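# Sort faulty pump bottles into the grey tray

## Task

Five empty pump bottles stand on the table, and one or two of them have a broken pump: once its head is pushed down it does not spring back up. Find those and place them in the grey tray. Each working bottle must finish upright on the table and not in the tray. Everything must stay in place by itself with no help from the robot, the grippers must be opened and pulled away at the end, and all objects must settle quickly after that. Nothing may leave the table.

## Robot and tools

Robot: two six-joint arms with parallel-jaw grippers, named left_arm and right_arm. Their bases sit in the scene frame at left_arm (+0.064, +0.308, 0) m and right_arm (+0.035, -0.390, 0) m, both turned only slightly about z. The scene frame has its origin on the tabletop midway between the arms, +x pointing out across the table, +z up, and left_arm on the +y side. The words left and right name arms, not image sides.

execute_actions takes an "actions" list holding zero or one item. An empty list only reports the state and includes pictures. An item with "rows" (and optional "steps", 5 to 15, default 15; each step is 1/30 s) is a motion. An item with only "steps" (up to 300) is a wait that sends nothing new. Optional "pictures": true adds camera images to a motion or wait result.

Each row is one list of 14 numbers covering both arms, always all 14 even when one arm is idle: left_arm waist, shoulder, elbow, forearm roll, wrist pitch, wrist roll, gripper opening, then the same seven for right_arm. The six joint values are absolute target angles in radians, in the same convention as the Joint positions line, not offsets. Ranges: waist -6.283 to 6.283, shoulder -2.304 to 2.304, elbow -4.224 to 0.061, forearm roll -6.283 to 6.283, wrist pitch -2.164 to 2.164, wrist roll -6.283 to 6.283. A target more than 0.010 rad beyond a range end (and beyond the current angle) gets the call refused; true ends may differ by up to 0.010 rad, and targets past them are clipped, reported as "joint sent to its limit". Gripper opening is an absolute command from -1 (closed) to +1 (fully open, 0.084 m between pads). Rows play one per step; if fewer rows than steps, the last one repeats. To move smoothly, interpolate rows toward the goal.

Motion limits: joint targets change at most 3.14 rad/s with about 0.16 s of ramp-up, and an arm's joints are slowed together to arrive at once. Per step a target stays within 0.623 rad of the measured angle, and if the commanded hand would land over 70 mm from where it is, the whole arm's targets are pulled back. So long moves need several calls. Between calls the arms keep heading for the last row until they settle.

Results: a state line per arm gives end_effector_position (m) and end_effector_quat_wxyz in the scene frame plus linear and angular velocities; the printed position can be a little off, worse at long reach. The end effector point lies between the pads when closed, about 2 cm short of the fingertips; fingertips advance roughly 10 mm along the gripper +z as they close. Fingers point along gripper +z and open along its y. Joint positions and Joint velocities list each arm's six joints then the pad gap (m). grip_measured is the measured opening on the command scale. Joint torques are raw drive outputs with offsets and noise, not contact forces. "joint command not followed" means a clearance check altered targets; HELD marks steps where the row was not fully sent. The result is taken 5 steps before an action ends; those steps run while you compose the next reply, and thinking time passes in simulation.

Gripping: to hold something, command an opening well under grip_measured; the gap sets squeeze force (about 24 N per pad max for items up to ~6 cm). Sending grip_measured back still holds lightly. Fast closes hit harder. Held objects may be tugged, and loose ones pushed, at random moments.

Safety: exceeding a joint load limit (N m: waist 56.4, shoulder 56.4, elbow 47, forearm roll 25.3, wrist pitch 17.8, wrist roll 17.8, including held weight) causes a torque fault: the arm backs off, freezes 10 s and drops the rest of the call. Long holding heats motors; MOTOR HOT warns from 65 °C and at 80 °C the arm is braked until cool (OVER-TEMPERATURE FAULT). Do not let the arms collide or push on each other, do not drop, slam or shove objects, and keep everything on the table.

For this job: press each bottle's pump head down with a gripper and see whether it rises again; ones that stay down go into the grey tray, others stay upright outside it. Finish by opening grippers and retreating.

zoom_image: "camera" is one of cam_head_left, cam_head_right, cam_left_wrist, cam_right_wrist (all 672x504); "region" is [x0, y0, x1, y1] pixels from the top-left, at most 504 by 504. It magnifies the latest image. Intrinsics are given per camera; wrist camera frame is link wrist_camera_optical (+z forward, +x image right, +y image down).

read_manual with optional "section" ("licences") returns licence text only. finished_scene with "scene" (1 or 2) ends that scene irrevocably and reports success; replying without a tool call also ends things.

Each tool is called after "Emit:" as a command line: name --argument value for each argument, lists and objects as JSON in quotes; but a table of rows of numbers goes row by row, as --pt "numbers of a row", without its own name.

## Session

Emit:
execute_actions --actions '[]'

Scene clock: 0.00 s of 5100.00 s.
left_arm: end_effector_position=(+0.1246, +0.0125, +0.2449) grip_measured=+1.00 end_effector_quat_wxyz=(-0.039, +0.045, +0.996, +0.065) end_effector_velocity=(-0.000, -0.000, +0.000) end_effector_angular_velocity=(-0.001, +0.000, -0.000) | right_arm: end_effector_position=(+0.6358, -0.3762, +0.2514) grip_measured=+1.00 end_effector_quat_wxyz=(-0.001, +1.000, +0.010, +0.001) end_effector_velocity=(-0.000, -0.000, -0.001) end_effector_angular_velocity=(-0.001, +0.001, -0.000)
Joint positions: left_arm=[-1.316  0.07  -0.531 -0.057 -0.748  1.94   0.084] | right_arm=[ 0.003 -0.53  -1.292  0.003 -0.759 -0.001  0.084]
Joint velocities: left_arm=[-0.001  0.001  0.    -0.001  0.     0.    -0.   ] | right_arm=[-0.001 -0.001  0.    -0.001  0.    -0.     0.   ]
Joint torques (N m, as the arm reports them, + toward a larger angle): no reading

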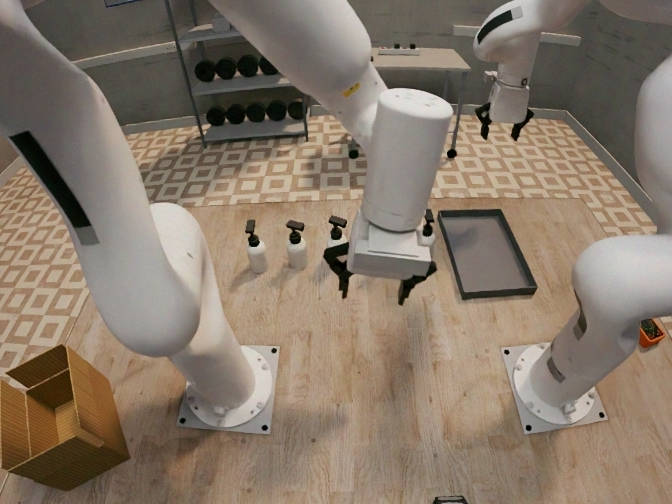

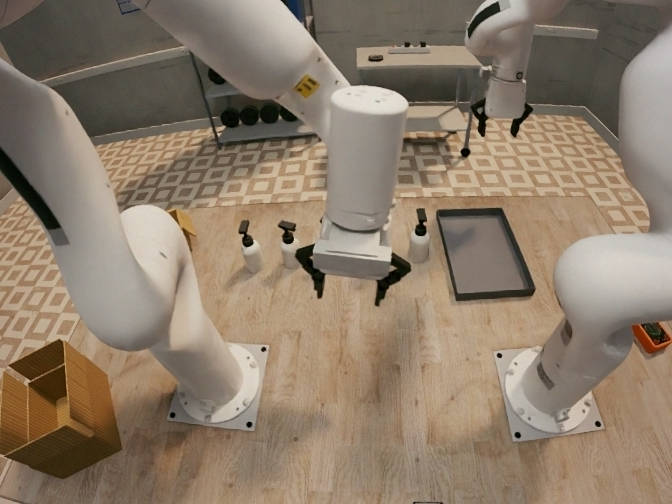

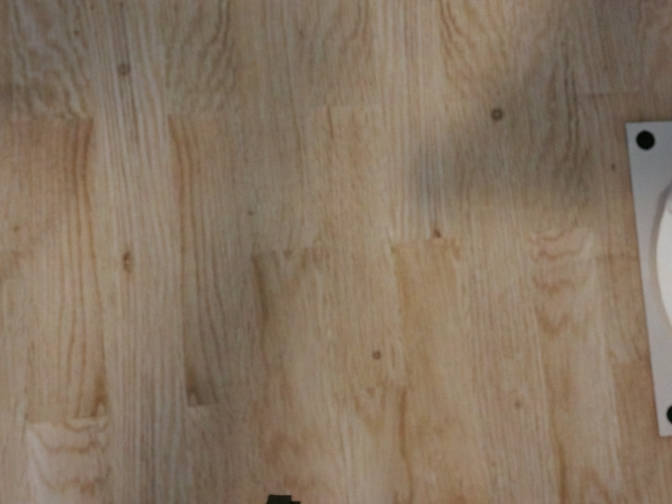

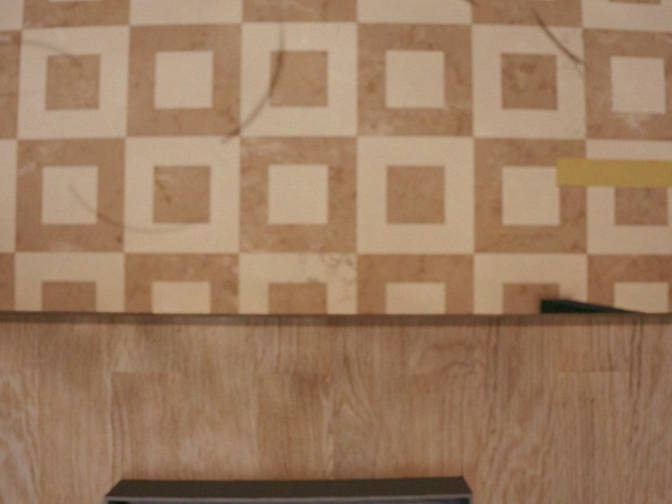

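Emit:
execute_actions --actions '[{"rows":[[1.0,0.0,-1.0,0,-1.0,0,-1,0.003,-0.53,-1.292,0,-0.759,0,-1]],"steps":15}]'

Emit:
execute_actions --actions '[{"steps":60}]'

Emit:
execute_actions --actions '[{"rows":[[1.0,0.0,-1.0,0,-1.0,0,-1,0.8,-0.3,-1.3,0,-1.0,0.8,-1]],"steps":15}]'

Emit:
execute_actions --actions '[{"steps":35}]' --pictures true

Scene clock: 0.63 s of 5100.00 s.
left_arm: end_effector_position=(+0.2130, -0.0118, +0.2928) grip_measured=-0.45 end_effector_quat_wxyz=(-0.028, -0.167, +0.985, +0.043) end_effector_velocity=(+0.379, -0.007, +0.174) end_effector_angular_velocity=(-0.071, -0.175, +1.788) | right_arm: end_effector_position=(+0.6358, -0.3767, +0.2514) grip_measured=-0.45 end_effector_quat_wxyz=(-0.000, +1.000, +0.011, +0.001) end_effector_velocity=(+0.000, +0.000, +0.000) end_effector_angular_velocity=(-0.001, -0.001, +0.002)
Joint positions: left_arm=[-1.094  0.048 -0.682 -0.038 -0.829  1.717  0.024] | right_arm=[ 0.003 -0.53  -1.292  0.    -0.759 -0.     0.024]
Joint velocities: left_arm=[ 0.927 -0.076 -0.522  0.064 -0.279 -0.92  -0.202] | right_arm=[ 0.     0.    -0.001 -0.001 -0.    -0.    -0.201]
Joint torques (N m, as the arm reports them, + toward a larger angle): left_arm=[  5.68   7.   -19.34   1.47  -0.13  -0.27] | right_arm=[  0.75  47.03 -30.18   2.85  -0.44  -0.75]
Steps of this call (steps 1 to 9: nothing new was sent; steps 10 to 19: the first 10 steps of this action). Readings (joint positions):
10: left_arm=[-1.316 0.070 -0.531 -0.057 -0.748 1.940] | right_arm=[0.003 -0.530 -1.292 0.003 -0.759 -0.001]
11: left_arm=[-1.313 0.070 -0.533 -0.056 -0.750 1.936] | right_arm=[0.003 -0.530 -1.292 0.002 -0.759 -0.001]
13: left_arm=[-1.277 0.065 -0.559 -0.053 -0.765 1.898] | right_arm=[0.003 -0.530 -1.292 0.001 -0.759 -0.000]
17: left_arm=[-1.155 0.053 -0.646 -0.043 -0.809 1.779] | right_arm=[0.003 -0.530 -1.292 0.000 -0.759 -0.000]
19: the state above

Scene clock: 2.63 s of 5100.00 s.
left_arm: end_effector_position=(+0.3688, +0.6225, +0.4030) grip_measured=-1.00 end_effector_quat_wxyz=(+0.001, +0.938, +0.347, -0.001) end_effector_velocity=(-0.292, +0.295, +0.014) end_effector_angular_velocity=(+0.011, -0.005, +1.427) | right_arm: end_effector_position=(+0.6358, -0.3767, +0.2514) grip_measured=-1.00 end_effector_quat_wxyz=(-0.000, +1.000, +0.011, +0.001) end_effector_velocity=(-0.000, +0.000, +0.000) end_effector_angular_velocity=(+0.000, +0.000, -0.000)
Joint positions: left_arm=[ 0.822  0.001 -0.993 -0.001 -0.996  0.092  0.   ] | right_arm=[ 0.003 -0.53  -1.292  0.    -0.759 -0.     0.   ]
Joint velocities: left_arm=[ 0.945 -0.004 -0.036  0.004 -0.019 -0.484  0.   ] | right_arm=[ 0.  0.  0.  0. -0. -0.  0.]
Joint torques (N m, as the arm reports them, + toward a larger angle): left_arm=[  5.78  10.73 -21.1    3.69   0.21  -0.27] | right_arm=[  1.29  46.86 -30.34   2.64  -0.4   -0.78]
Kept back: nothing.
Steps of this call (steps 1 to 5: the last 5 steps of your previous action; steps 6 to 60: the robot went on to your last target). Readings (joint positions):
1: left_arm=[-1.063 0.045 -0.699 -0.036 -0.838 1.687] | right_arm=[0.003 -0.530 -1.292 0.000 -0.759 -0.000]
2: left_arm=[-1.031 0.043 -0.715 -0.034 -0.846 1.655] | right_arm=[0.003 -0.530 -1.292 0.000 -0.759 -0.000]
4: left_arm=[-0.968 0.038 -0.745 -0.031 -0.863 1.592] | right_arm=[0.003 -0.530 -1.292 0.000 -0.759 -0.000]
8: left_arm=[-0.841 0.030 -0.797 -0.025 -0.890 1.465] | right_arm=[0.003 -0.530 -1.292 0.000 -0.759 -0.000]
60: the state above

Scene clock: 2.97 s of 5100.00 s.
left_arm: end_effector_position=(+0.3114, +0.6713, +0.4055) grip_measured=-1.00 end_effector_quat_wxyz=(+0.000, +0.885, +0.466, -0.000) end_effector_velocity=(-0.022, +0.016, +0.002) end_effector_angular_velocity=(+0.004, -0.002, +0.094) | right_arm: end_effector_position=(+0.6157, -0.2730, +0.2882) grip_measured=-1.00 end_effector_quat_wxyz=(-0.000, +1.000, +0.010, +0.001) end_effector_velocity=(-0.114, +0.401, +0.126) end_effector_angular_velocity=(+0.002, -0.002, +0.006)
Joint positions: left_arm=[ 0.993  0.    -1.    -0.    -1.     0.003  0.   ] | right_arm=[ 0.18  -0.47  -1.294  0.    -0.822  0.178  0.   ]
Joint velocities: left_arm=[ 0.06   0.003 -0.002  0.001  0.    -0.035  0.   ] | right_arm=[ 0.702  0.207 -0.009  0.    -0.213  0.697  0.   ]
Joint torques (N m, as the arm reports them, + toward a larger angle): left_arm=[  1.71  13.6  -21.89   2.77   0.29  -0.17] | right_arm=[  0.5   44.25 -30.03   2.74  -0.34  -0.72]
Steps of this call (steps 1 to 10: the first 10 steps of this action). Readings (joint positions):
1: left_arm=[0.853 0.001 -0.994 -0.001 -0.997 0.076] | right_arm=[0.003 -0.530 -1.292 -0.000 -0.759 0.000]
2: left_arm=[0.885 0.001 -0.996 -0.001 -0.998 0.059] | right_arm=[0.005 -0.529 -1.292 -0.000 -0.760 0.004]
4: left_arm=[0.943 0.000 -0.998 -0.000 -0.999 0.030] | right_arm=[0.037 -0.518 -1.291 -0.000 -0.774 0.039]
8: left_arm=[0.987 0.000 -0.999 -0.000 -1.000 0.007] | right_arm=[0.133 -0.484 -1.294 0.000 -0.807 0.131]
10: the state above

Scene clock: 4.13 s of 5100.00 s.
left_arm: end_effector_position=(+0.3089, +0.6730, +0.4056) grip_measured=-1.00 end_effector_quat_wxyz=(+0.000, +0.883, +0.470, +0.000) end_effector_velocity=(+0.000, +0.000, +0.001) end_effector_angular_velocity=(+0.002, -0.002, +0.001) | right_arm: end_effector_position=(+0.4151, +0.0148, +0.3878) grip_measured=-1.00 end_effector_quat_wxyz=(+0.000, +1.000, +0.009, -0.000) end_effector_velocity=(-0.005, +0.004, +0.002) end_effector_angular_velocity=(+0.000, -0.000, +0.002)
Joint positions: left_arm=[ 1.  0. -1.  0. -1.  0.  0.] | right_arm=[ 0.798 -0.3   -1.3   -0.    -1.     0.799  0.   ]
Joint velocities: left_arm=[-0.     0.001 -0.001 -0.001  0.001 -0.     0.   ] | right_arm=[ 0.012  0.003  0.001 -0.    -0.003  0.01   0.   ]
Joint torques (N m, as the arm reports them, + toward a larger angle): left_arm=[  1.78  12.24 -23.45   2.86   0.38  -0.41] | right_arm=[  0.97  38.74 -32.27   2.77  -0.43  -0.72]
Kept back: nothing.
Steps of this call (steps 1 to 5: the last 5 steps of your previous action; steps 6 to 35: the robot went on to your last target). Readings (joint positions):
1: left_arm=[0.995 0.000 -1.000 -0.000 -1.000 0.002] | right_arm=[0.203 -0.463 -1.295 0.000 -0.829 0.201]
2: left_arm=[0.996 0.000 -1.000 -0.000 -1.000 0.002] | right_arm=[0.227 -0.457 -1.295 0.000 -0.836 0.225]
4: left_arm=[0.998 0.000 -1.000 -0.000 -1.000 0.001] | right_arm=[0.274 -0.444 -1.295 0.000 -0.849 0.272]
8: left_arm=[0.999 0.000 -1.000 -0.000 -1.000 0.000] | right_arm=[0.369 -0.418 -1.296 0.000 -0.876 0.367]
35: the state above

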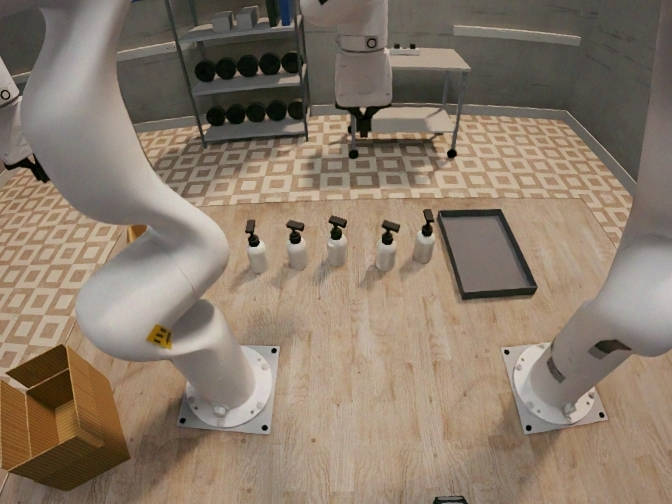

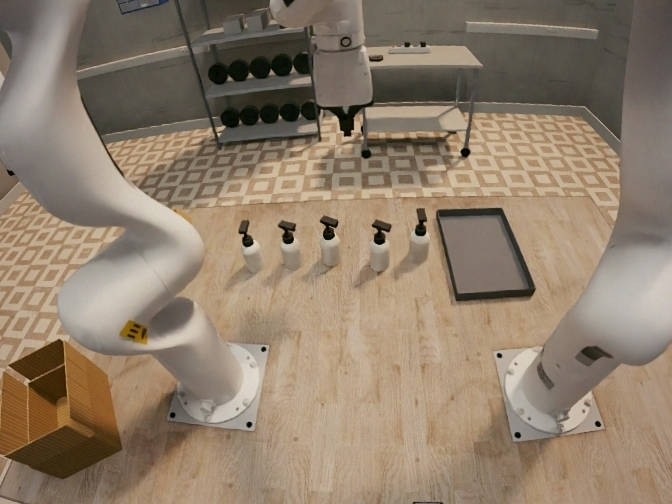

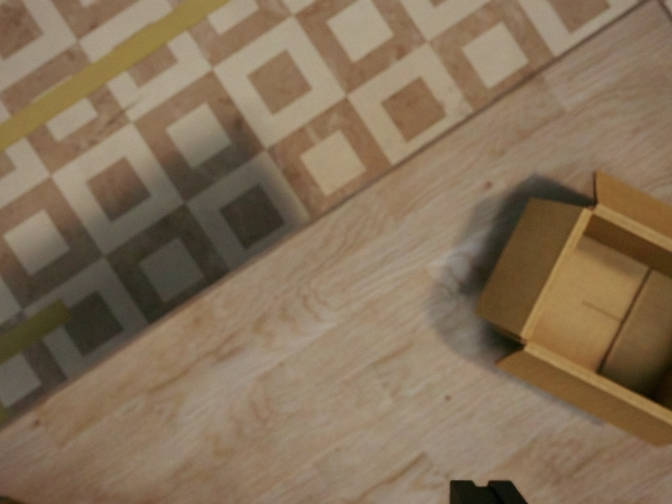

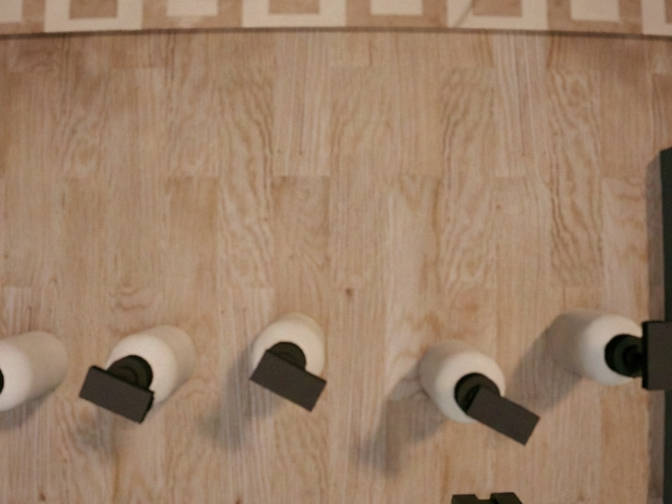

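Emit:
execute_actions --actions '[{"rows":[[-0.125,-0.03,-0.53,0,-0.5,-0.125,-1,0.548,-0.29,-0.83,0,-0.54,0.548,-1]],"steps":15}]'

Emit:
execute_actions --actions '[{"steps":40}]' --pictures true

Scene clock: 5.03 s of 5100.00 s.
left_arm: end_effector_position=(+0.3650, +0.6052, +0.3424) grip_measured=-1.00 end_effector_quat_wxyz=(+0.000, +0.918, +0.396, -0.000) end_effector_velocity=(+0.195, -0.307, -0.220) end_effector_angular_velocity=(-0.007, +0.007, -0.713) | right_arm: end_effector_position=(+0.4329, -0.0484, +0.3037) grip_measured=-1.00 end_effector_quat_wxyz=(+0.000, +1.000, +0.009, -0.000) end_effector_velocity=(+0.028, -0.278, -0.327) end_effector_angular_velocity=(-0.007, +0.008, -0.003)
Joint positions: left_arm=[ 0.799 -0.009 -0.862 -0.    -0.854 -0.037  0.   ] | right_arm=[ 0.691 -0.296 -1.097 -0.    -0.801  0.691  0.   ]
Joint velocities: left_arm=[-0.841 -0.034  0.49   0.     0.514 -0.129  0.   ] | right_arm=[-0.437  0.015  0.816 -0.     0.791 -0.434  0.   ]
Joint torques (N m, as the arm reports them, + toward a larger angle): left_arm=[  2.63  14.36 -22.01   1.7    0.33  -0.22] | right_arm=[  1.88  37.58 -30.13   2.45  -0.41  -0.7 ]
Steps of this call (steps 1 to 15: the robot went on to your last target; steps 16 to 17: nothing new was sent; steps 18 to 27: the first 10 steps of this action). Readings (joint positions):
18: left_arm=[1.000 -0.000 -1.000 0.000 -1.000 -0.000] | right_arm=[0.800 -0.300 -1.300 0.000 -1.000 0.800]
19: left_arm=[0.997 0.000 -0.998 0.000 -0.997 -0.001] | right_arm=[0.799 -0.300 -1.297 0.000 -0.996 0.798]
21: left_arm=[0.963 -0.001 -0.973 0.000 -0.968 -0.008] | right_arm=[0.780 -0.298 -1.263 0.000 -0.960 0.778]
25: left_arm=[0.854 -0.007 -0.896 0.000 -0.889 -0.028] | right_arm=[0.720 -0.297 -1.151 -0.000 -0.854 0.720]
27: the state above

Scene clock: 6.37 s of 5100.00 s.
left_arm: end_effector_position=(+0.4078, +0.2580, +0.2075) grip_measured=-1.00 end_effector_quat_wxyz=(+0.000, +1.000, -0.010, +0.000) end_effector_velocity=(-0.001, -0.003, -0.001) end_effector_angular_velocity=(+0.000, +0.000, -0.008) | right_arm: end_effector_position=(+0.4229, -0.1432, +0.2050) grip_measured=-1.00 end_effector_quat_wxyz=(+0.000, +1.000, +0.009, +0.000) end_effector_velocity=(-0.001, -0.000, -0.000) end_effector_angular_velocity=(-0.001, +0.001, +0.001)
Joint positions: left_arm=[-0.124 -0.03  -0.53   0.    -0.5   -0.125  0.   ] | right_arm=[ 0.548 -0.29  -0.83   0.    -0.54   0.548  0.   ]
Joint velocities: left_arm=[-0.008 -0.001  0.002  0.     0.002 -0.     0.   ] | right_arm=[ 0.001 -0.     0.001 -0.    -0.     0.     0.   ]
Joint torques (N m, as the arm reports them, + toward a larger angle): left_arm=[  0.68  11.31 -17.72   2.49   0.1   -0.17] | right_arm=[  0.73  34.   -27.05   2.55  -0.4   -0.73]
Kept back: nothing.
Steps of this call (steps 1 to 5: the last 5 steps of your previous action; steps 6 to 40: the robot went on to your last target). Readings (joint positions):
1: left_arm=[0.771 -0.010 -0.846 -0.000 -0.837 -0.041] | right_arm=[0.676 -0.295 -1.069 -0.000 -0.775 0.677]
2: left_arm=[0.742 -0.011 -0.831 -0.000 -0.820 -0.045] | right_arm=[0.662 -0.295 -1.042 -0.000 -0.748 0.662]
4: left_arm=[0.684 -0.013 -0.801 -0.000 -0.789 -0.053] | right_arm=[0.632 -0.294 -0.987 -0.000 -0.694 0.633]
8: left_arm=[0.561 -0.016 -0.749 -0.000 -0.733 -0.067] | right_arm=[0.575 -0.291 -0.881 -0.000 -0.591 0.576]
40: the state above

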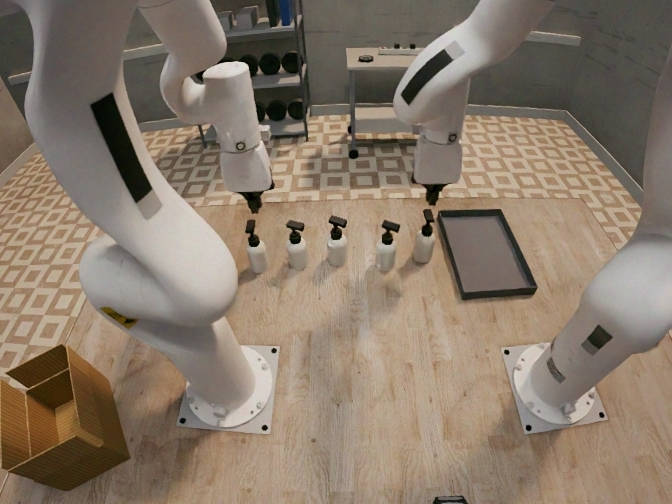

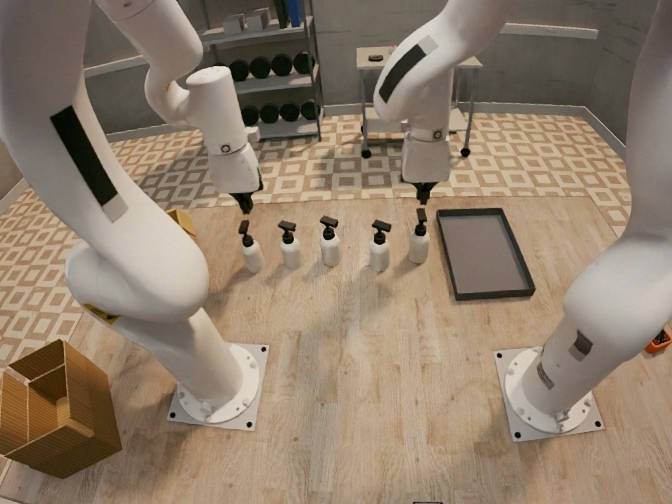

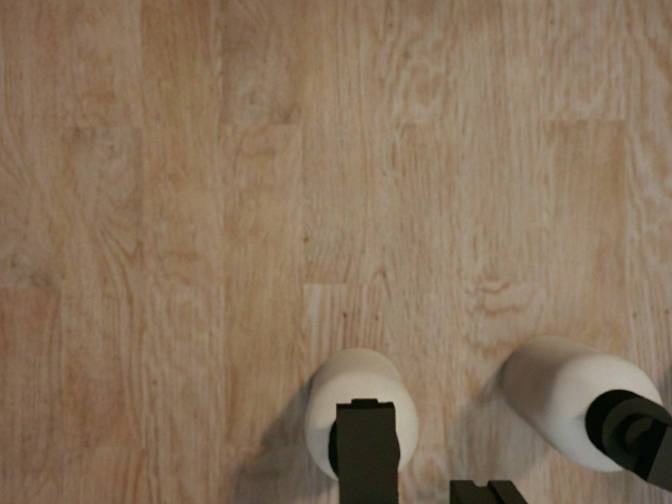

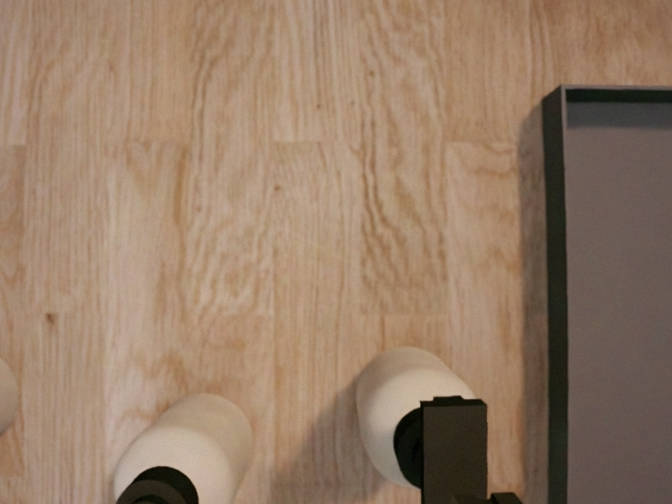

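Emit:
execute_actions --actions '[{"rows":[[-0.088,-0.059,-0.507,0,-0.448,-0.088,-1,0.54,-0.315,-0.82,0,-0.505,0.54,-1],[-0.088,-0.059,-0.507,0,-0.448,-0.088,-1,0.54,-0.315,-0.82,0,-0.505,0.54,-1],[-0.088,-0.059,-0.507,0,-0.448,-0.088,-1,0.54,-0.315,-0.82,0,-0.505,0.54,-1],[-0.088,-0.08,-0.504,0,-0.424,-0.088,-1,0.54,-0.33,-0.817,0,-0.487,0.54,-1],[-0.088,-0.11,-0.5,0,-0.39,-0.088,-1,0.54,-0.35,-0.814,0,-0.464,0.54,-1],[-0.088,-0.14,-0.496,0,-0.356,-0.088,-1,0.54,-0.37,-0.811,0,-0.441,0.54,-1],[-0.088,-0.16,-0.493,0,-0.333,-0.088,-1,0.54,-0.385,-0.809,0,-0.424,0.54,-1],[-0.088,-0.17,-0.491,0,-0.321,-0.088,-1,0.54,-0.396,-0.807,0,-0.411,0.54,-1]],"steps":15}]'

Emit:
execute_actions --actions '[{"steps":8}]' --pictures true

Emit:
execute_actions --actions '[{"rows":[[-0.088,-0.03,-0.53,0,-0.5,-0.088,-1,0.54,-0.27,-0.83,0,-0.56,0.54,-1]],"steps":15}]'

Emit:
execute_actions --actions '[{"rows":[[0.5,-0.03,-0.8,0,-0.77,0,-1,0.737,-0.38,-0.94,0,-0.56,0.737,-1]],"steps":15}]'

Emit:
execute_actions --actions '[{"steps":20}]' --pictures true

Emit:
zoom_image --camera "cam_head_left" --region '[220,160,460,290]'

Scene clock: 7.27 s of 5100.00 s.
left_arm: end_effector_position=(+0.4045, +0.2704, +0.1597) grip_measured=-1.00 end_effector_quat_wxyz=(-0.000, +1.000, -0.010, -0.001) end_effector_velocity=(-0.030, +0.010, -0.178) end_effector_angular_velocity=(+0.007, +0.066, -0.000) | right_arm: end_effector_position=(+0.4238, -0.1468, +0.1607) grip_measured=-1.00 end_effector_quat_wxyz=(+0.001, +1.000, +0.009, -0.001) end_effector_velocity=(-0.017, -0.013, -0.170) end_effector_angular_velocity=(-0.028, +0.044, +0.000)
Joint positions: left_arm=[-0.09  -0.138 -0.496 -0.    -0.361 -0.09   0.   ] | right_arm=[ 0.54  -0.372 -0.811 -0.    -0.44   0.54   0.   ]
Joint velocities: left_arm=[ 0.019 -0.439  0.093 -0.002  0.465  0.021  0.   ] | right_arm=[-0.004 -0.325  0.067 -0.001  0.34  -0.004  0.   ]
Joint torques (N m, as the arm reports them, + toward a larger angle): left_arm=[  1.44  27.61 -21.22   2.86  -0.36  -0.05] | right_arm=[  1.17  56.1  -29.99   2.7   -0.65  -0.77]
Steps of this call (steps 1 to 17: the robot went on to your last target; steps 18 to 27: the first 10 steps of this action). Readings (joint positions):
18: left_arm=[-0.125 -0.030 -0.530 0.000 -0.500 -0.125] | right_arm=[0.548 -0.290 -0.830 0.000 -0.540 0.548]
19: left_arm=[-0.123 -0.031 -0.529 -0.000 -0.496 -0.122] | right_arm=[0.547 -0.292 -0.829 0.000 -0.536 0.547]
21: left_arm=[-0.106 -0.044 -0.519 0.000 -0.473 -0.106] | right_arm=[0.544 -0.304 -0.825 0.000 -0.520 0.544]
25: left_arm=[-0.092 -0.099 -0.503 0.000 -0.403 -0.092] | right_arm=[0.541 -0.345 -0.816 0.000 -0.470 0.541]
27: the state above

Scene clock: 7.53 s of 5100.00 s.
left_arm: end_effector_position=(+0.4047, +0.2709, +0.1480) grip_measured=-1.00 end_effector_quat_wxyz=(+0.000, +1.000, -0.011, +0.000) end_effector_velocity=(+0.001, +0.000, -0.007) end_effector_angular_velocity=(-0.000, -0.006, -0.001) | right_arm: end_effector_position=(+0.4241, -0.1468, +0.1497) grip_measured=-1.00 end_effector_quat_wxyz=(-0.000, +1.000, +0.009, +0.000) end_effector_velocity=(+0.000, +0.000, -0.007) end_effector_angular_velocity=(+0.001, -0.001, -0.000)
Joint positions: left_arm=[-0.088 -0.168 -0.492  0.    -0.323 -0.088  0.   ] | right_arm=[ 0.54  -0.394 -0.807  0.    -0.413  0.54   0.   ]
Joint velocities: left_arm=[ 0.    -0.017  0.003  0.001  0.026  0.001  0.   ] | right_arm=[ 0.    -0.013  0.002  0.001  0.017  0.     0.   ]
Joint torques (N m, as the arm reports them, + toward a larger angle): left_arm=[  4.23   9.58 -16.01   2.77   0.34  -0.26] | right_arm=[  0.59  33.57 -23.05   2.15  -0.15  -0.79]
Kept back: nothing.
Steps of this call (steps 1 to 5: the last 5 steps of your previous action; steps 6 to 8: the robot went on to your last target). Readings (joint positions):
1: left_arm=[-0.089 -0.149 -0.494 -0.000 -0.348 -0.089] | right_arm=[0.540 -0.381 -0.809 -0.000 -0.431 0.540]
2: left_arm=[-0.089 -0.156 -0.493 -0.000 -0.340 -0.089] | right_arm=[0.540 -0.386 -0.808 -0.000 -0.424 0.540]
4: left_arm=[-0.089 -0.163 -0.492 -0.000 -0.330 -0.088] | right_arm=[0.540 -0.391 -0.808 0.000 -0.418 0.540]
8: the state above

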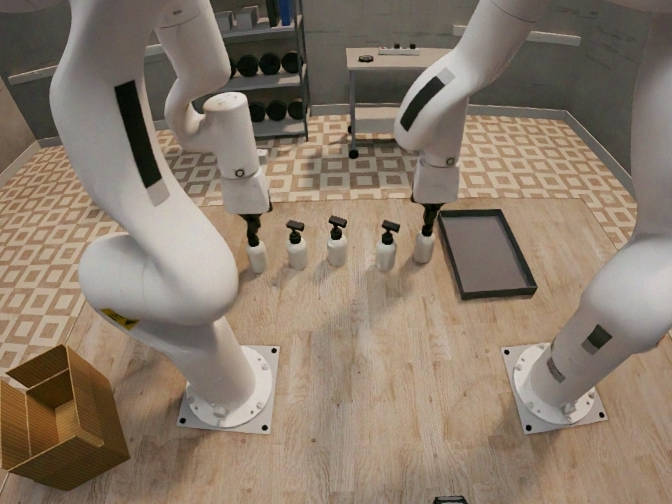

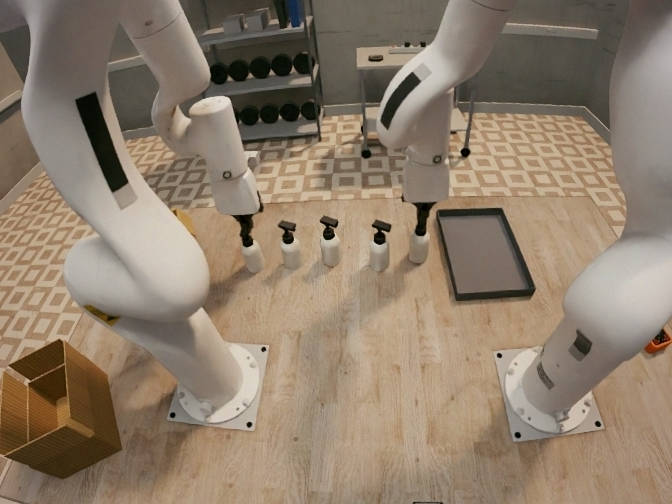

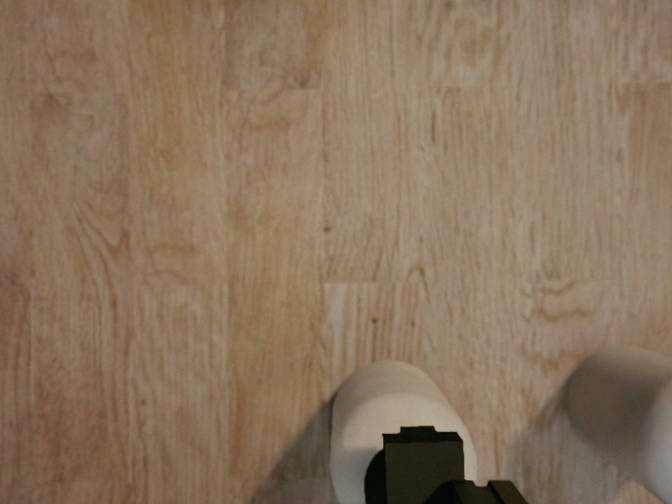

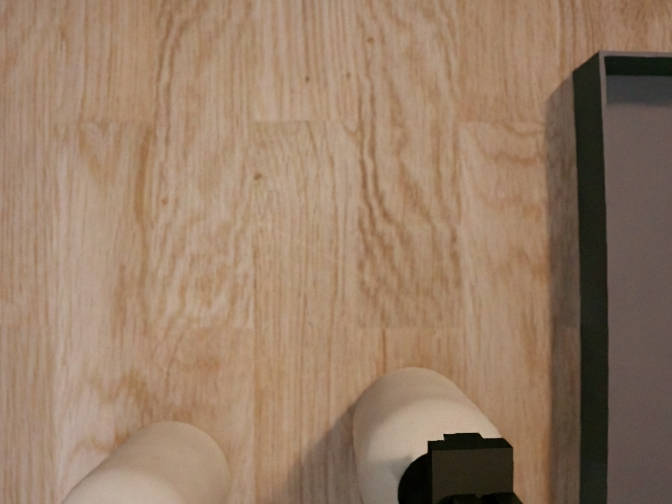

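Scene clock: 7.87 s of 5100.00 s.
left_arm: end_effector_position=(+0.4101, +0.2704, +0.2030) grip_measured=-1.00 end_effector_quat_wxyz=(+0.000, +1.000, -0.011, +0.002) end_effector_velocity=(-0.017, +0.002, +0.043) end_effector_angular_velocity=(+0.006, +0.053, +0.001) | right_arm: end_effector_position=(+0.4243, -0.1467, +0.2100) grip_measured=-1.00 end_effector_quat_wxyz=(-0.001, +1.000, +0.009, +0.001) end_effector_velocity=(-0.017, -0.011, +0.036) end_effector_angular_velocity=(-0.029, +0.046, +0.001)
Joint positions: left_arm=[-0.088 -0.04  -0.528  0.    -0.484 -0.088  0.   ] | right_arm=[ 0.54  -0.278 -0.829  0.    -0.548  0.54   0.   ]
Joint velocities: left_arm=[ 0.001  0.107 -0.016 -0.    -0.177 -0.     0.   ] | right_arm=[-0.     0.078 -0.001 -0.001 -0.133 -0.     0.   ]
Joint torques (N m, as the arm reports them, + toward a larger angle): left_arm=[  3.47   7.37 -18.29   1.74   0.4   -0.51] | right_arm=[  0.4   27.15 -26.1    2.39  -0.34  -0.7 ]
Steps of this call (steps 1 to 10: the first 10 steps of this action). Readings (joint positions):
1: left_arm=[-0.088 -0.168 -0.492 0.000 -0.323 -0.088] | right_arm=[0.540 -0.395 -0.807 0.000 -0.413 0.540]
2: left_arm=[-0.088 -0.167 -0.492 0.000 -0.326 -0.088] | right_arm=[0.540 -0.393 -0.807 0.000 -0.416 0.540]
4: left_arm=[-0.088 -0.140 -0.498 -0.000 -0.364 -0.088] | right_arm=[0.540 -0.365 -0.811 -0.000 -0.452 0.540]
8: left_arm=[-0.088 -0.052 -0.525 0.000 -0.466 -0.088] | right_arm=[0.540 -0.287 -0.828 0.000 -0.535 0.540]
10: the state above

Scene clock: 8.37 s of 5100.00 s.
left_arm: end_effector_position=(+0.4392, +0.3574, +0.2456) grip_measured=-1.00 end_effector_quat_wxyz=(+0.000, +0.996, +0.091, -0.000) end_effector_velocity=(+0.069, +0.375, +0.162) end_effector_angular_velocity=(+0.001, -0.004, +0.816) | right_arm: end_effector_position=(+0.4015, -0.0592, +0.2016) grip_measured=-1.00 end_effector_quat_wxyz=(+0.000, +1.000, +0.011, -0.000) end_effector_velocity=(-0.045, +0.128, -0.017) end_effector_angular_velocity=(-0.000, -0.001, -0.019)
Joint positions: left_arm=[ 0.151 -0.031 -0.64   0.    -0.609 -0.052  0.   ] | right_arm=[ 0.716 -0.368 -0.927  0.    -0.559  0.713  0.   ]
Joint velocities: left_arm=[ 0.959  0.001 -0.441  0.001 -0.439  0.143  0.   ] | right_arm=[ 0.253 -0.139 -0.145 -0.001 -0.006  0.272  0.   ]
Joint torques (N m, as the arm reports them, + toward a larger angle): left_arm=[  1.72  11.65 -19.27   1.8    0.07  -0.11] | right_arm=[-11.53  46.17 -25.74   2.19  -0.49  -1.19]
Steps of this call (steps 1 to 5: the last 5 steps of your previous action; steps 6 to 15: the first 10 steps of this action). Readings (joint positions):
6: left_arm=[-0.088 -0.032 -0.529 -0.000 -0.498 -0.088] | right_arm=[0.540 -0.272 -0.829 -0.000 -0.559 0.540]
7: left_arm=[-0.085 -0.032 -0.531 -0.000 -0.500 -0.087] | right_arm=[0.543 -0.273 -0.831 -0.000 -0.559 0.544]
9: left_arm=[-0.049 -0.032 -0.547 -0.000 -0.519 -0.082] | right_arm=[0.577 -0.292 -0.852 -0.000 -0.560 0.581]
13: left_arm=[0.087 -0.031 -0.610 0.000 -0.579 -0.062] | right_arm=[0.687 -0.353 -0.912 0.000 -0.559 0.686]
15: the state above

Scene clock: 9.03 s of 5100.00 s.
left_arm: end_effector_position=(+0.4329, +0.4991, +0.3075) grip_measured=-1.00 end_effector_quat_wxyz=(+0.000, +0.972, +0.236, -0.000) end_effector_velocity=(-0.001, +0.007, +0.004) end_effector_angular_velocity=(+0.003, -0.003, +0.013) | right_arm: end_effector_position=(+0.3980, -0.0483, +0.2005) grip_measured=-1.00 end_effector_quat_wxyz=(+0.000, +1.000, +0.009, +0.000) end_effector_velocity=(+0.000, +0.000, -0.000) end_effector_angular_velocity=(+0.000, -0.000, -0.001)
Joint positions: left_arm=[ 0.498 -0.03  -0.799 -0.    -0.769 -0.     0.   ] | right_arm=[ 0.737 -0.38  -0.94  -0.    -0.56   0.737  0.   ]
Joint velocities: left_arm=[ 0.016  0.001 -0.008  0.001 -0.005  0.002  0.   ] | right_arm=[-0. -0. -0. -0.  0.  0.  0.]
Joint torques (N m, as the arm reports them, + toward a larger angle): left_arm=[  2.37  18.02 -20.68   2.75   0.42  -0.26] | right_arm=[  1.15  38.04 -27.17   2.4   -0.36  -0.7 ]
Kept back: nothing.
Steps of this call (steps 1 to 5: the last 5 steps of your previous action; steps 6 to 20: the robot went on to your last target). Readings (joint positions):
1: left_arm=[0.183 -0.031 -0.654 0.000 -0.623 -0.048] | right_arm=[0.722 -0.372 -0.931 0.000 -0.560 0.720]
2: left_arm=[0.215 -0.031 -0.669 0.000 -0.638 -0.043] | right_arm=[0.727 -0.374 -0.934 0.000 -0.560 0.726]
4: left_arm=[0.277 -0.031 -0.698 0.000 -0.667 -0.033] | right_arm=[0.731 -0.377 -0.937 -0.000 -0.560 0.732]
8: left_arm=[0.401 -0.030 -0.754 0.000 -0.724 -0.015] | right_arm=[0.735 -0.379 -0.939 -0.000 -0.560 0.736]
20: the state above

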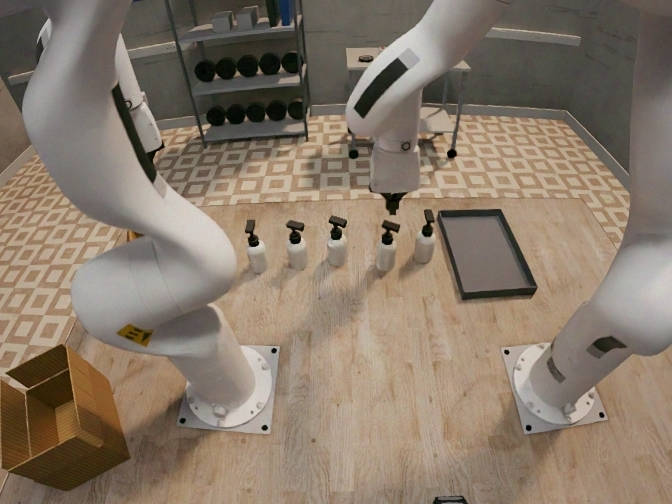

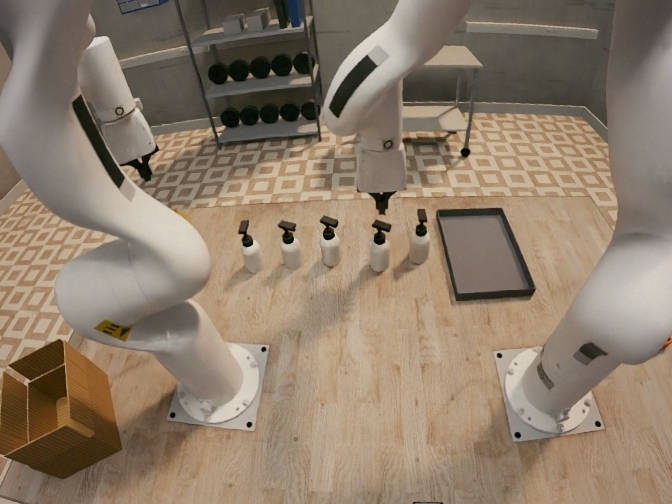

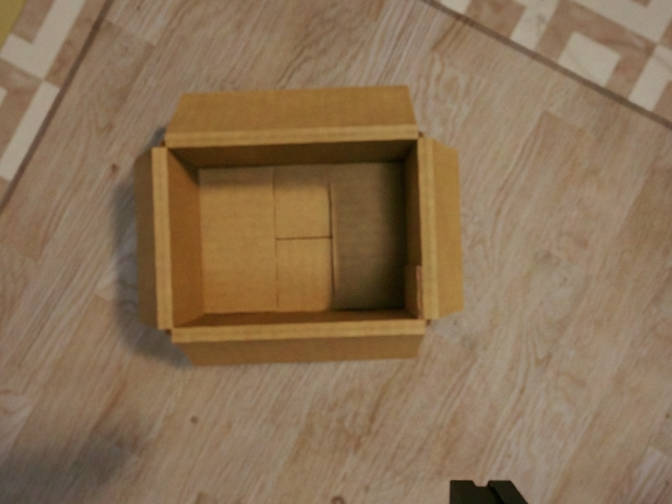

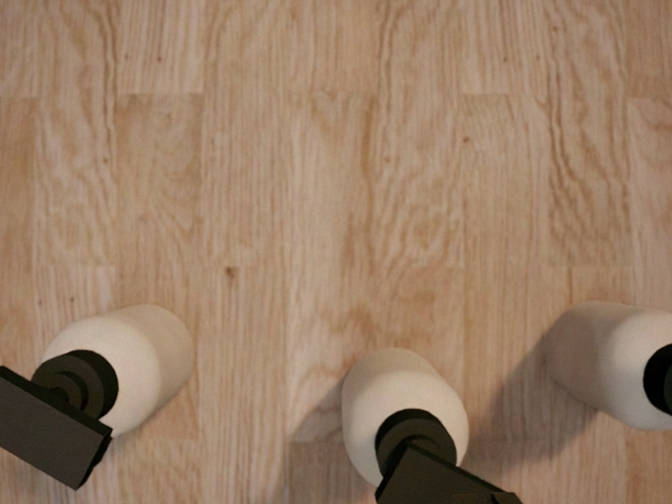

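Region (220, 160, 460, 290) of cam_head_left's 672x504 image, scaled by 2.100, with more detail than that image has; it fills the top 273 rows of this view, and the rest is white.

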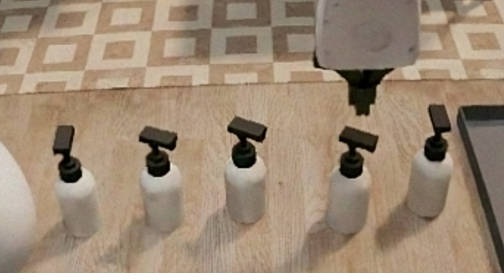

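Emit:
execute_actions --actions '[{"rows":[[0.5,-0.03,-0.8,0,-0.77,0,-1,0.737,-0.4,-0.938,0,-0.538,0.737,-1],[0.5,-0.03,-0.8,0,-0.77,0,-1,0.737,-0.42,-0.935,0,-0.515,0.737,-1],[0.5,-0.03,-0.8,0,-0.77,0,-1,0.737,-0.44,-0.932,0,-0.492,0.737,-1],[0.5,-0.03,-0.8,0,-0.77,0,-1,0.737,-0.455,-0.929,0,-0.474,0.737,-1],[0.5,-0.03,-0.8,0,-0.77,0,-1,0.737,-0.474,-0.926,0,-0.452,0.737,-1]],"steps":15}]'

Emit:
execute_actions --actions '[{"rows":[[0.5,-0.03,-0.8,0,-0.77,0,-1,0.737,-0.474,-0.926,0,-0.452,0.737,-1],[0.5,-0.03,-0.8,0,-0.77,0,-1,0.737,-0.35,-0.94,0,-0.59,0.737,-1]],"steps":15}]'

Emit:
execute_actions --actions '[{"rows":[[0.5,-0.03,-0.8,0,-0.77,0,-1,0.857,-0.59,-1.272,0,-0.682,0.857,-1]],"steps":15}]'

Emit:
execute_actions --actions '[{"steps":20}]' --pictures true

Emit:
zoom_image --camera "cam_head_left" --region '[220,160,460,290]'

Scene clock: 9.67 s of 5100.00 s.
left_arm: end_effector_position=(+0.4329, +0.5000, +0.3079) grip_measured=-1.00 end_effector_quat_wxyz=(+0.000, +0.971, +0.237, -0.000) end_effector_velocity=(-0.000, -0.000, -0.001) end_effector_angular_velocity=(-0.002, +0.003, +0.000) | right_arm: end_effector_position=(+0.3984, -0.0479, +0.1531) grip_measured=-1.00 end_effector_quat_wxyz=(+0.001, +1.000, +0.009, -0.001) end_effector_velocity=(+0.008, +0.009, -0.041) end_effector_angular_velocity=(+0.028, -0.029, -0.001)
Joint positions: left_arm=[ 0.5  -0.03 -0.8  -0.   -0.77 -0.    0.  ] | right_arm=[ 0.737 -0.466 -0.927 -0.    -0.463  0.737  0.   ]
Joint velocities: left_arm=[-0.    -0.003 -0.001 -0.001 -0.001 -0.     0.   ] | right_arm=[ 0.001 -0.082  0.001  0.002  0.123  0.     0.   ]
Joint torques (N m, as the arm reports them, + toward a larger angle): left_arm=[  1.8   12.92 -20.65   2.31   0.2    0.06] | right_arm=[  0.57  44.55 -24.59   2.08  -0.5   -0.78]
Steps of this call (steps 1 to 9: the robot went on to your last target; steps 10 to 19: the first 10 steps of this action). Readings (joint positions):
10: left_arm=[0.500 -0.030 -0.800 -0.000 -0.770 -0.000] | right_arm=[0.737 -0.380 -0.940 -0.000 -0.560 0.737]
11: left_arm=[0.500 -0.030 -0.800 -0.000 -0.770 -0.000] | right_arm=[0.737 -0.382 -0.940 0.000 -0.557 0.737]
13: left_arm=[0.500 -0.030 -0.800 -0.000 -0.770 -0.000] | right_arm=[0.737 -0.400 -0.938 0.000 -0.535 0.737]
17: left_arm=[0.500 -0.030 -0.800 -0.000 -0.770 -0.000] | right_arm=[0.737 -0.456 -0.928 -0.000 -0.475 0.737]
19: the state above

Scene clock: 10.17 s of 5100.00 s.
left_arm: end_effector_position=(+0.4329, +0.5000, +0.3079) grip_measured=-1.00 end_effector_quat_wxyz=(+0.000, +0.971, +0.237, +0.000) end_effector_velocity=(-0.000, -0.000, +0.001) end_effector_angular_velocity=(-0.000, -0.001, +0.001) | right_arm: end_effector_position=(+0.3975, -0.0486, +0.2100) grip_measured=-1.00 end_effector_quat_wxyz=(-0.002, +1.000, +0.009, +0.002) end_effector_velocity=(-0.020, -0.019, +0.055) end_effector_angular_velocity=(-0.044, +0.046, -0.001)
Joint positions: left_arm=[ 0.5  -0.03 -0.8   0.   -0.77 -0.    0.  ] | right_arm=[ 0.737 -0.361 -0.94   0.    -0.575  0.737  0.   ]
Joint velocities: left_arm=[ 0.     0.002  0.001 -0.001 -0.001 -0.     0.   ] | right_arm=[-0.     0.115  0.006 -0.001 -0.173  0.001  0.   ]
Joint torques (N m, as the arm reports them, + toward a larger angle): left_arm=[  0.67  12.29 -21.14   2.22   0.43  -0.28] | right_arm=[  0.51  27.74 -25.46   2.2   -0.25  -0.72]
Steps of this call (steps 1 to 5: the last 5 steps of your previous action; steps 6 to 15: the first 10 steps of this action). Readings (joint positions):
6: left_arm=[0.500 -0.030 -0.800 -0.000 -0.770 0.000] | right_arm=[0.737 -0.472 -0.926 0.000 -0.454 0.737]
7: left_arm=[0.500 -0.030 -0.800 -0.000 -0.770 -0.000] | right_arm=[0.737 -0.473 -0.926 0.000 -0.453 0.737]
9: left_arm=[0.500 -0.030 -0.800 0.000 -0.770 0.000] | right_arm=[0.737 -0.462 -0.926 -0.000 -0.469 0.737]
13: left_arm=[0.500 -0.030 -0.800 0.000 -0.770 0.000] | right_arm=[0.737 -0.375 -0.939 0.000 -0.558 0.737]
15: the state above

Scene clock: 10.67 s of 5100.00 s.
left_arm: end_effector_position=(+0.4329, +0.5000, +0.3079) grip_measured=-1.00 end_effector_quat_wxyz=(+0.000, +0.971, +0.237, +0.000) end_effector_velocity=(-0.000, +0.000, -0.001) end_effector_angular_velocity=(-0.000, +0.003, -0.002) | right_arm: end_effector_position=(+0.4181, +0.0443, +0.2103) grip_measured=-1.00 end_effector_quat_wxyz=(-0.000, +1.000, +0.010, +0.000) end_effector_velocity=(+0.040, +0.343, -0.038) end_effector_angular_velocity=(+0.008, -0.005, +0.020)
Joint positions: left_arm=[ 0.5  -0.03 -0.8  -0.   -0.77 -0.    0.  ] | right_arm=[ 0.83  -0.536 -1.195  0.    -0.66   0.829  0.   ]
Joint velocities: left_arm=[-0.    -0.003 -0.     0.002  0.001  0.001  0.   ] | right_arm=[ 0.34  -0.66  -0.905  0.002 -0.236  0.318  0.   ]
Joint torques (N m, as the arm reports them, + toward a larger angle): left_arm=[  1.91  11.67 -20.92   1.91   0.25  -0.15] | right_arm=[ -7.63  64.94 -18.15   2.1   -0.57  -1.09]
Steps of this call (steps 1 to 5: the last 5 steps of your previous action; steps 6 to 15: the first 10 steps of this action). Readings (joint positions):
6: left_arm=[0.500 -0.030 -0.800 -0.000 -0.770 -0.000] | right_arm=[0.737 -0.352 -0.940 -0.000 -0.588 0.737]
7: left_arm=[0.500 -0.030 -0.800 -0.000 -0.770 0.000] | right_arm=[0.738 -0.354 -0.942 -0.000 -0.590 0.738]
9: left_arm=[0.500 -0.030 -0.800 -0.000 -0.770 -0.000] | right_arm=[0.751 -0.379 -0.980 -0.000 -0.602 0.752]
13: left_arm=[0.500 -0.030 -0.800 -0.000 -0.770 0.000] | right_arm=[0.804 -0.486 -1.126 0.000 -0.641 0.804]
15: the state above

Scene clock: 11.33 s of 5100.00 s.
left_arm: end_effector_position=(+0.4329, +0.5000, +0.3079) grip_measured=-1.00 end_effector_quat_wxyz=(+0.000, +0.971, +0.237, +0.000) end_effector_velocity=(+0.000, -0.001, -0.000) end_effector_angular_velocity=(-0.001, -0.000, -0.000) | right_arm: end_effector_position=(+0.4210, +0.0725, +0.2075) grip_measured=-1.00 end_effector_quat_wxyz=(+0.000, +1.000, +0.009, +0.000) end_effector_velocity=(-0.000, -0.000, -0.001) end_effector_angular_velocity=(-0.001, +0.001, -0.001)
Joint positions: left_arm=[ 0.5  -0.03 -0.8   0.   -0.77 -0.    0.  ] | right_arm=[ 0.857 -0.59  -1.272 -0.    -0.682  0.857  0.   ]
Joint velocities: left_arm=[-0.001 -0.001  0.    -0.001  0.001 -0.     0.   ] | right_arm=[-0.    -0.002  0.     0.     0.001  0.     0.   ]
Joint torques (N m, as the arm reports them, + toward a larger angle): left_arm=[  3.2   12.47 -20.45   2.75   0.38  -0.23] | right_arm=[  0.43  48.37 -29.54   2.58  -0.46  -0.75]
Kept back: nothing.
Steps of this call (steps 1 to 5: the last 5 steps of your previous action; steps 6 to 20: the robot went on to your last target). Readings (joint positions):
1: left_arm=[0.500 -0.030 -0.800 -0.000 -0.770 0.000] | right_arm=[0.839 -0.554 -1.221 0.000 -0.666 0.838]
2: left_arm=[0.500 -0.030 -0.800 0.000 -0.770 -0.000] | right_arm=[0.845 -0.566 -1.237 0.000 -0.671 0.844]
4: left_arm=[0.500 -0.030 -0.800 0.000 -0.770 -0.000] | right_arm=[0.852 -0.579 -1.255 0.000 -0.677 0.851]
8: left_arm=[0.500 -0.030 -0.800 -0.000 -0.770 0.000] | right_arm=[0.855 -0.587 -1.268 -0.000 -0.681 0.856]
20: the state above

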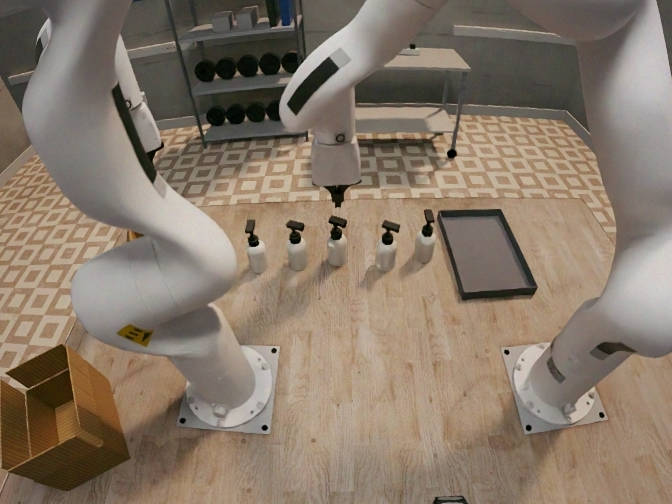

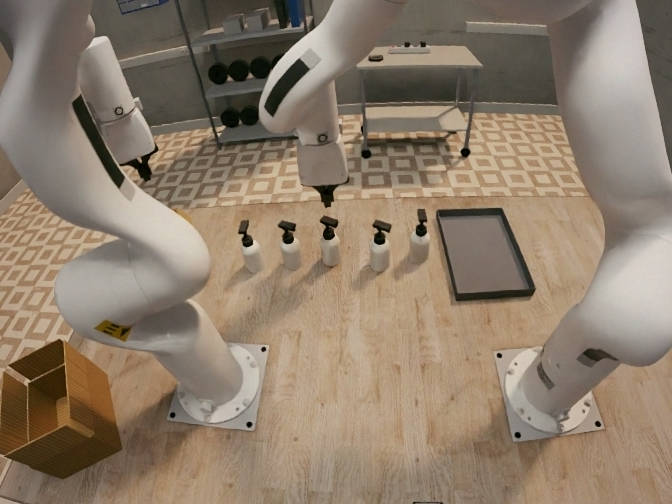

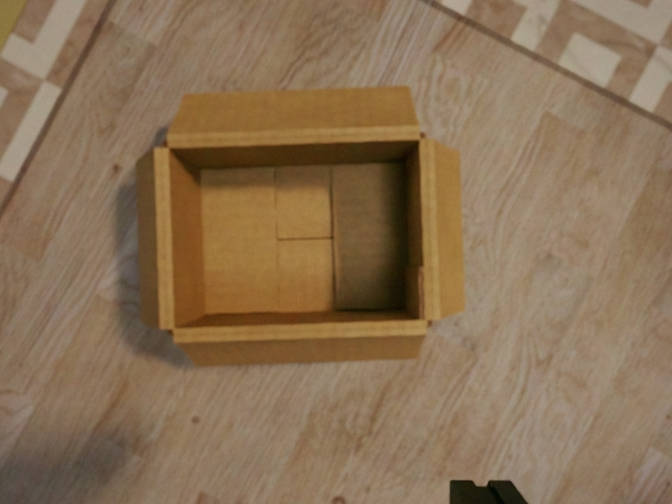

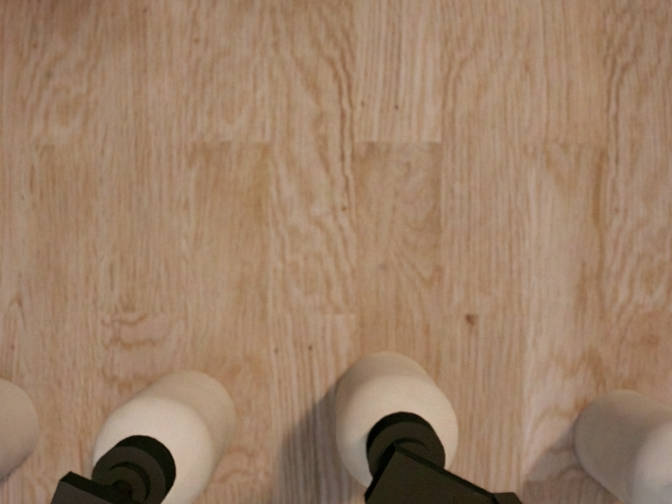

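Region (220, 160, 460, 290) of cam_head_left's 672x504 image, scaled by 2.100, with more detail than that image has; it fills the top 273 rows of this view, and the rest is white.

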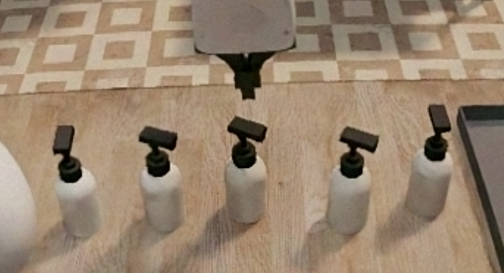

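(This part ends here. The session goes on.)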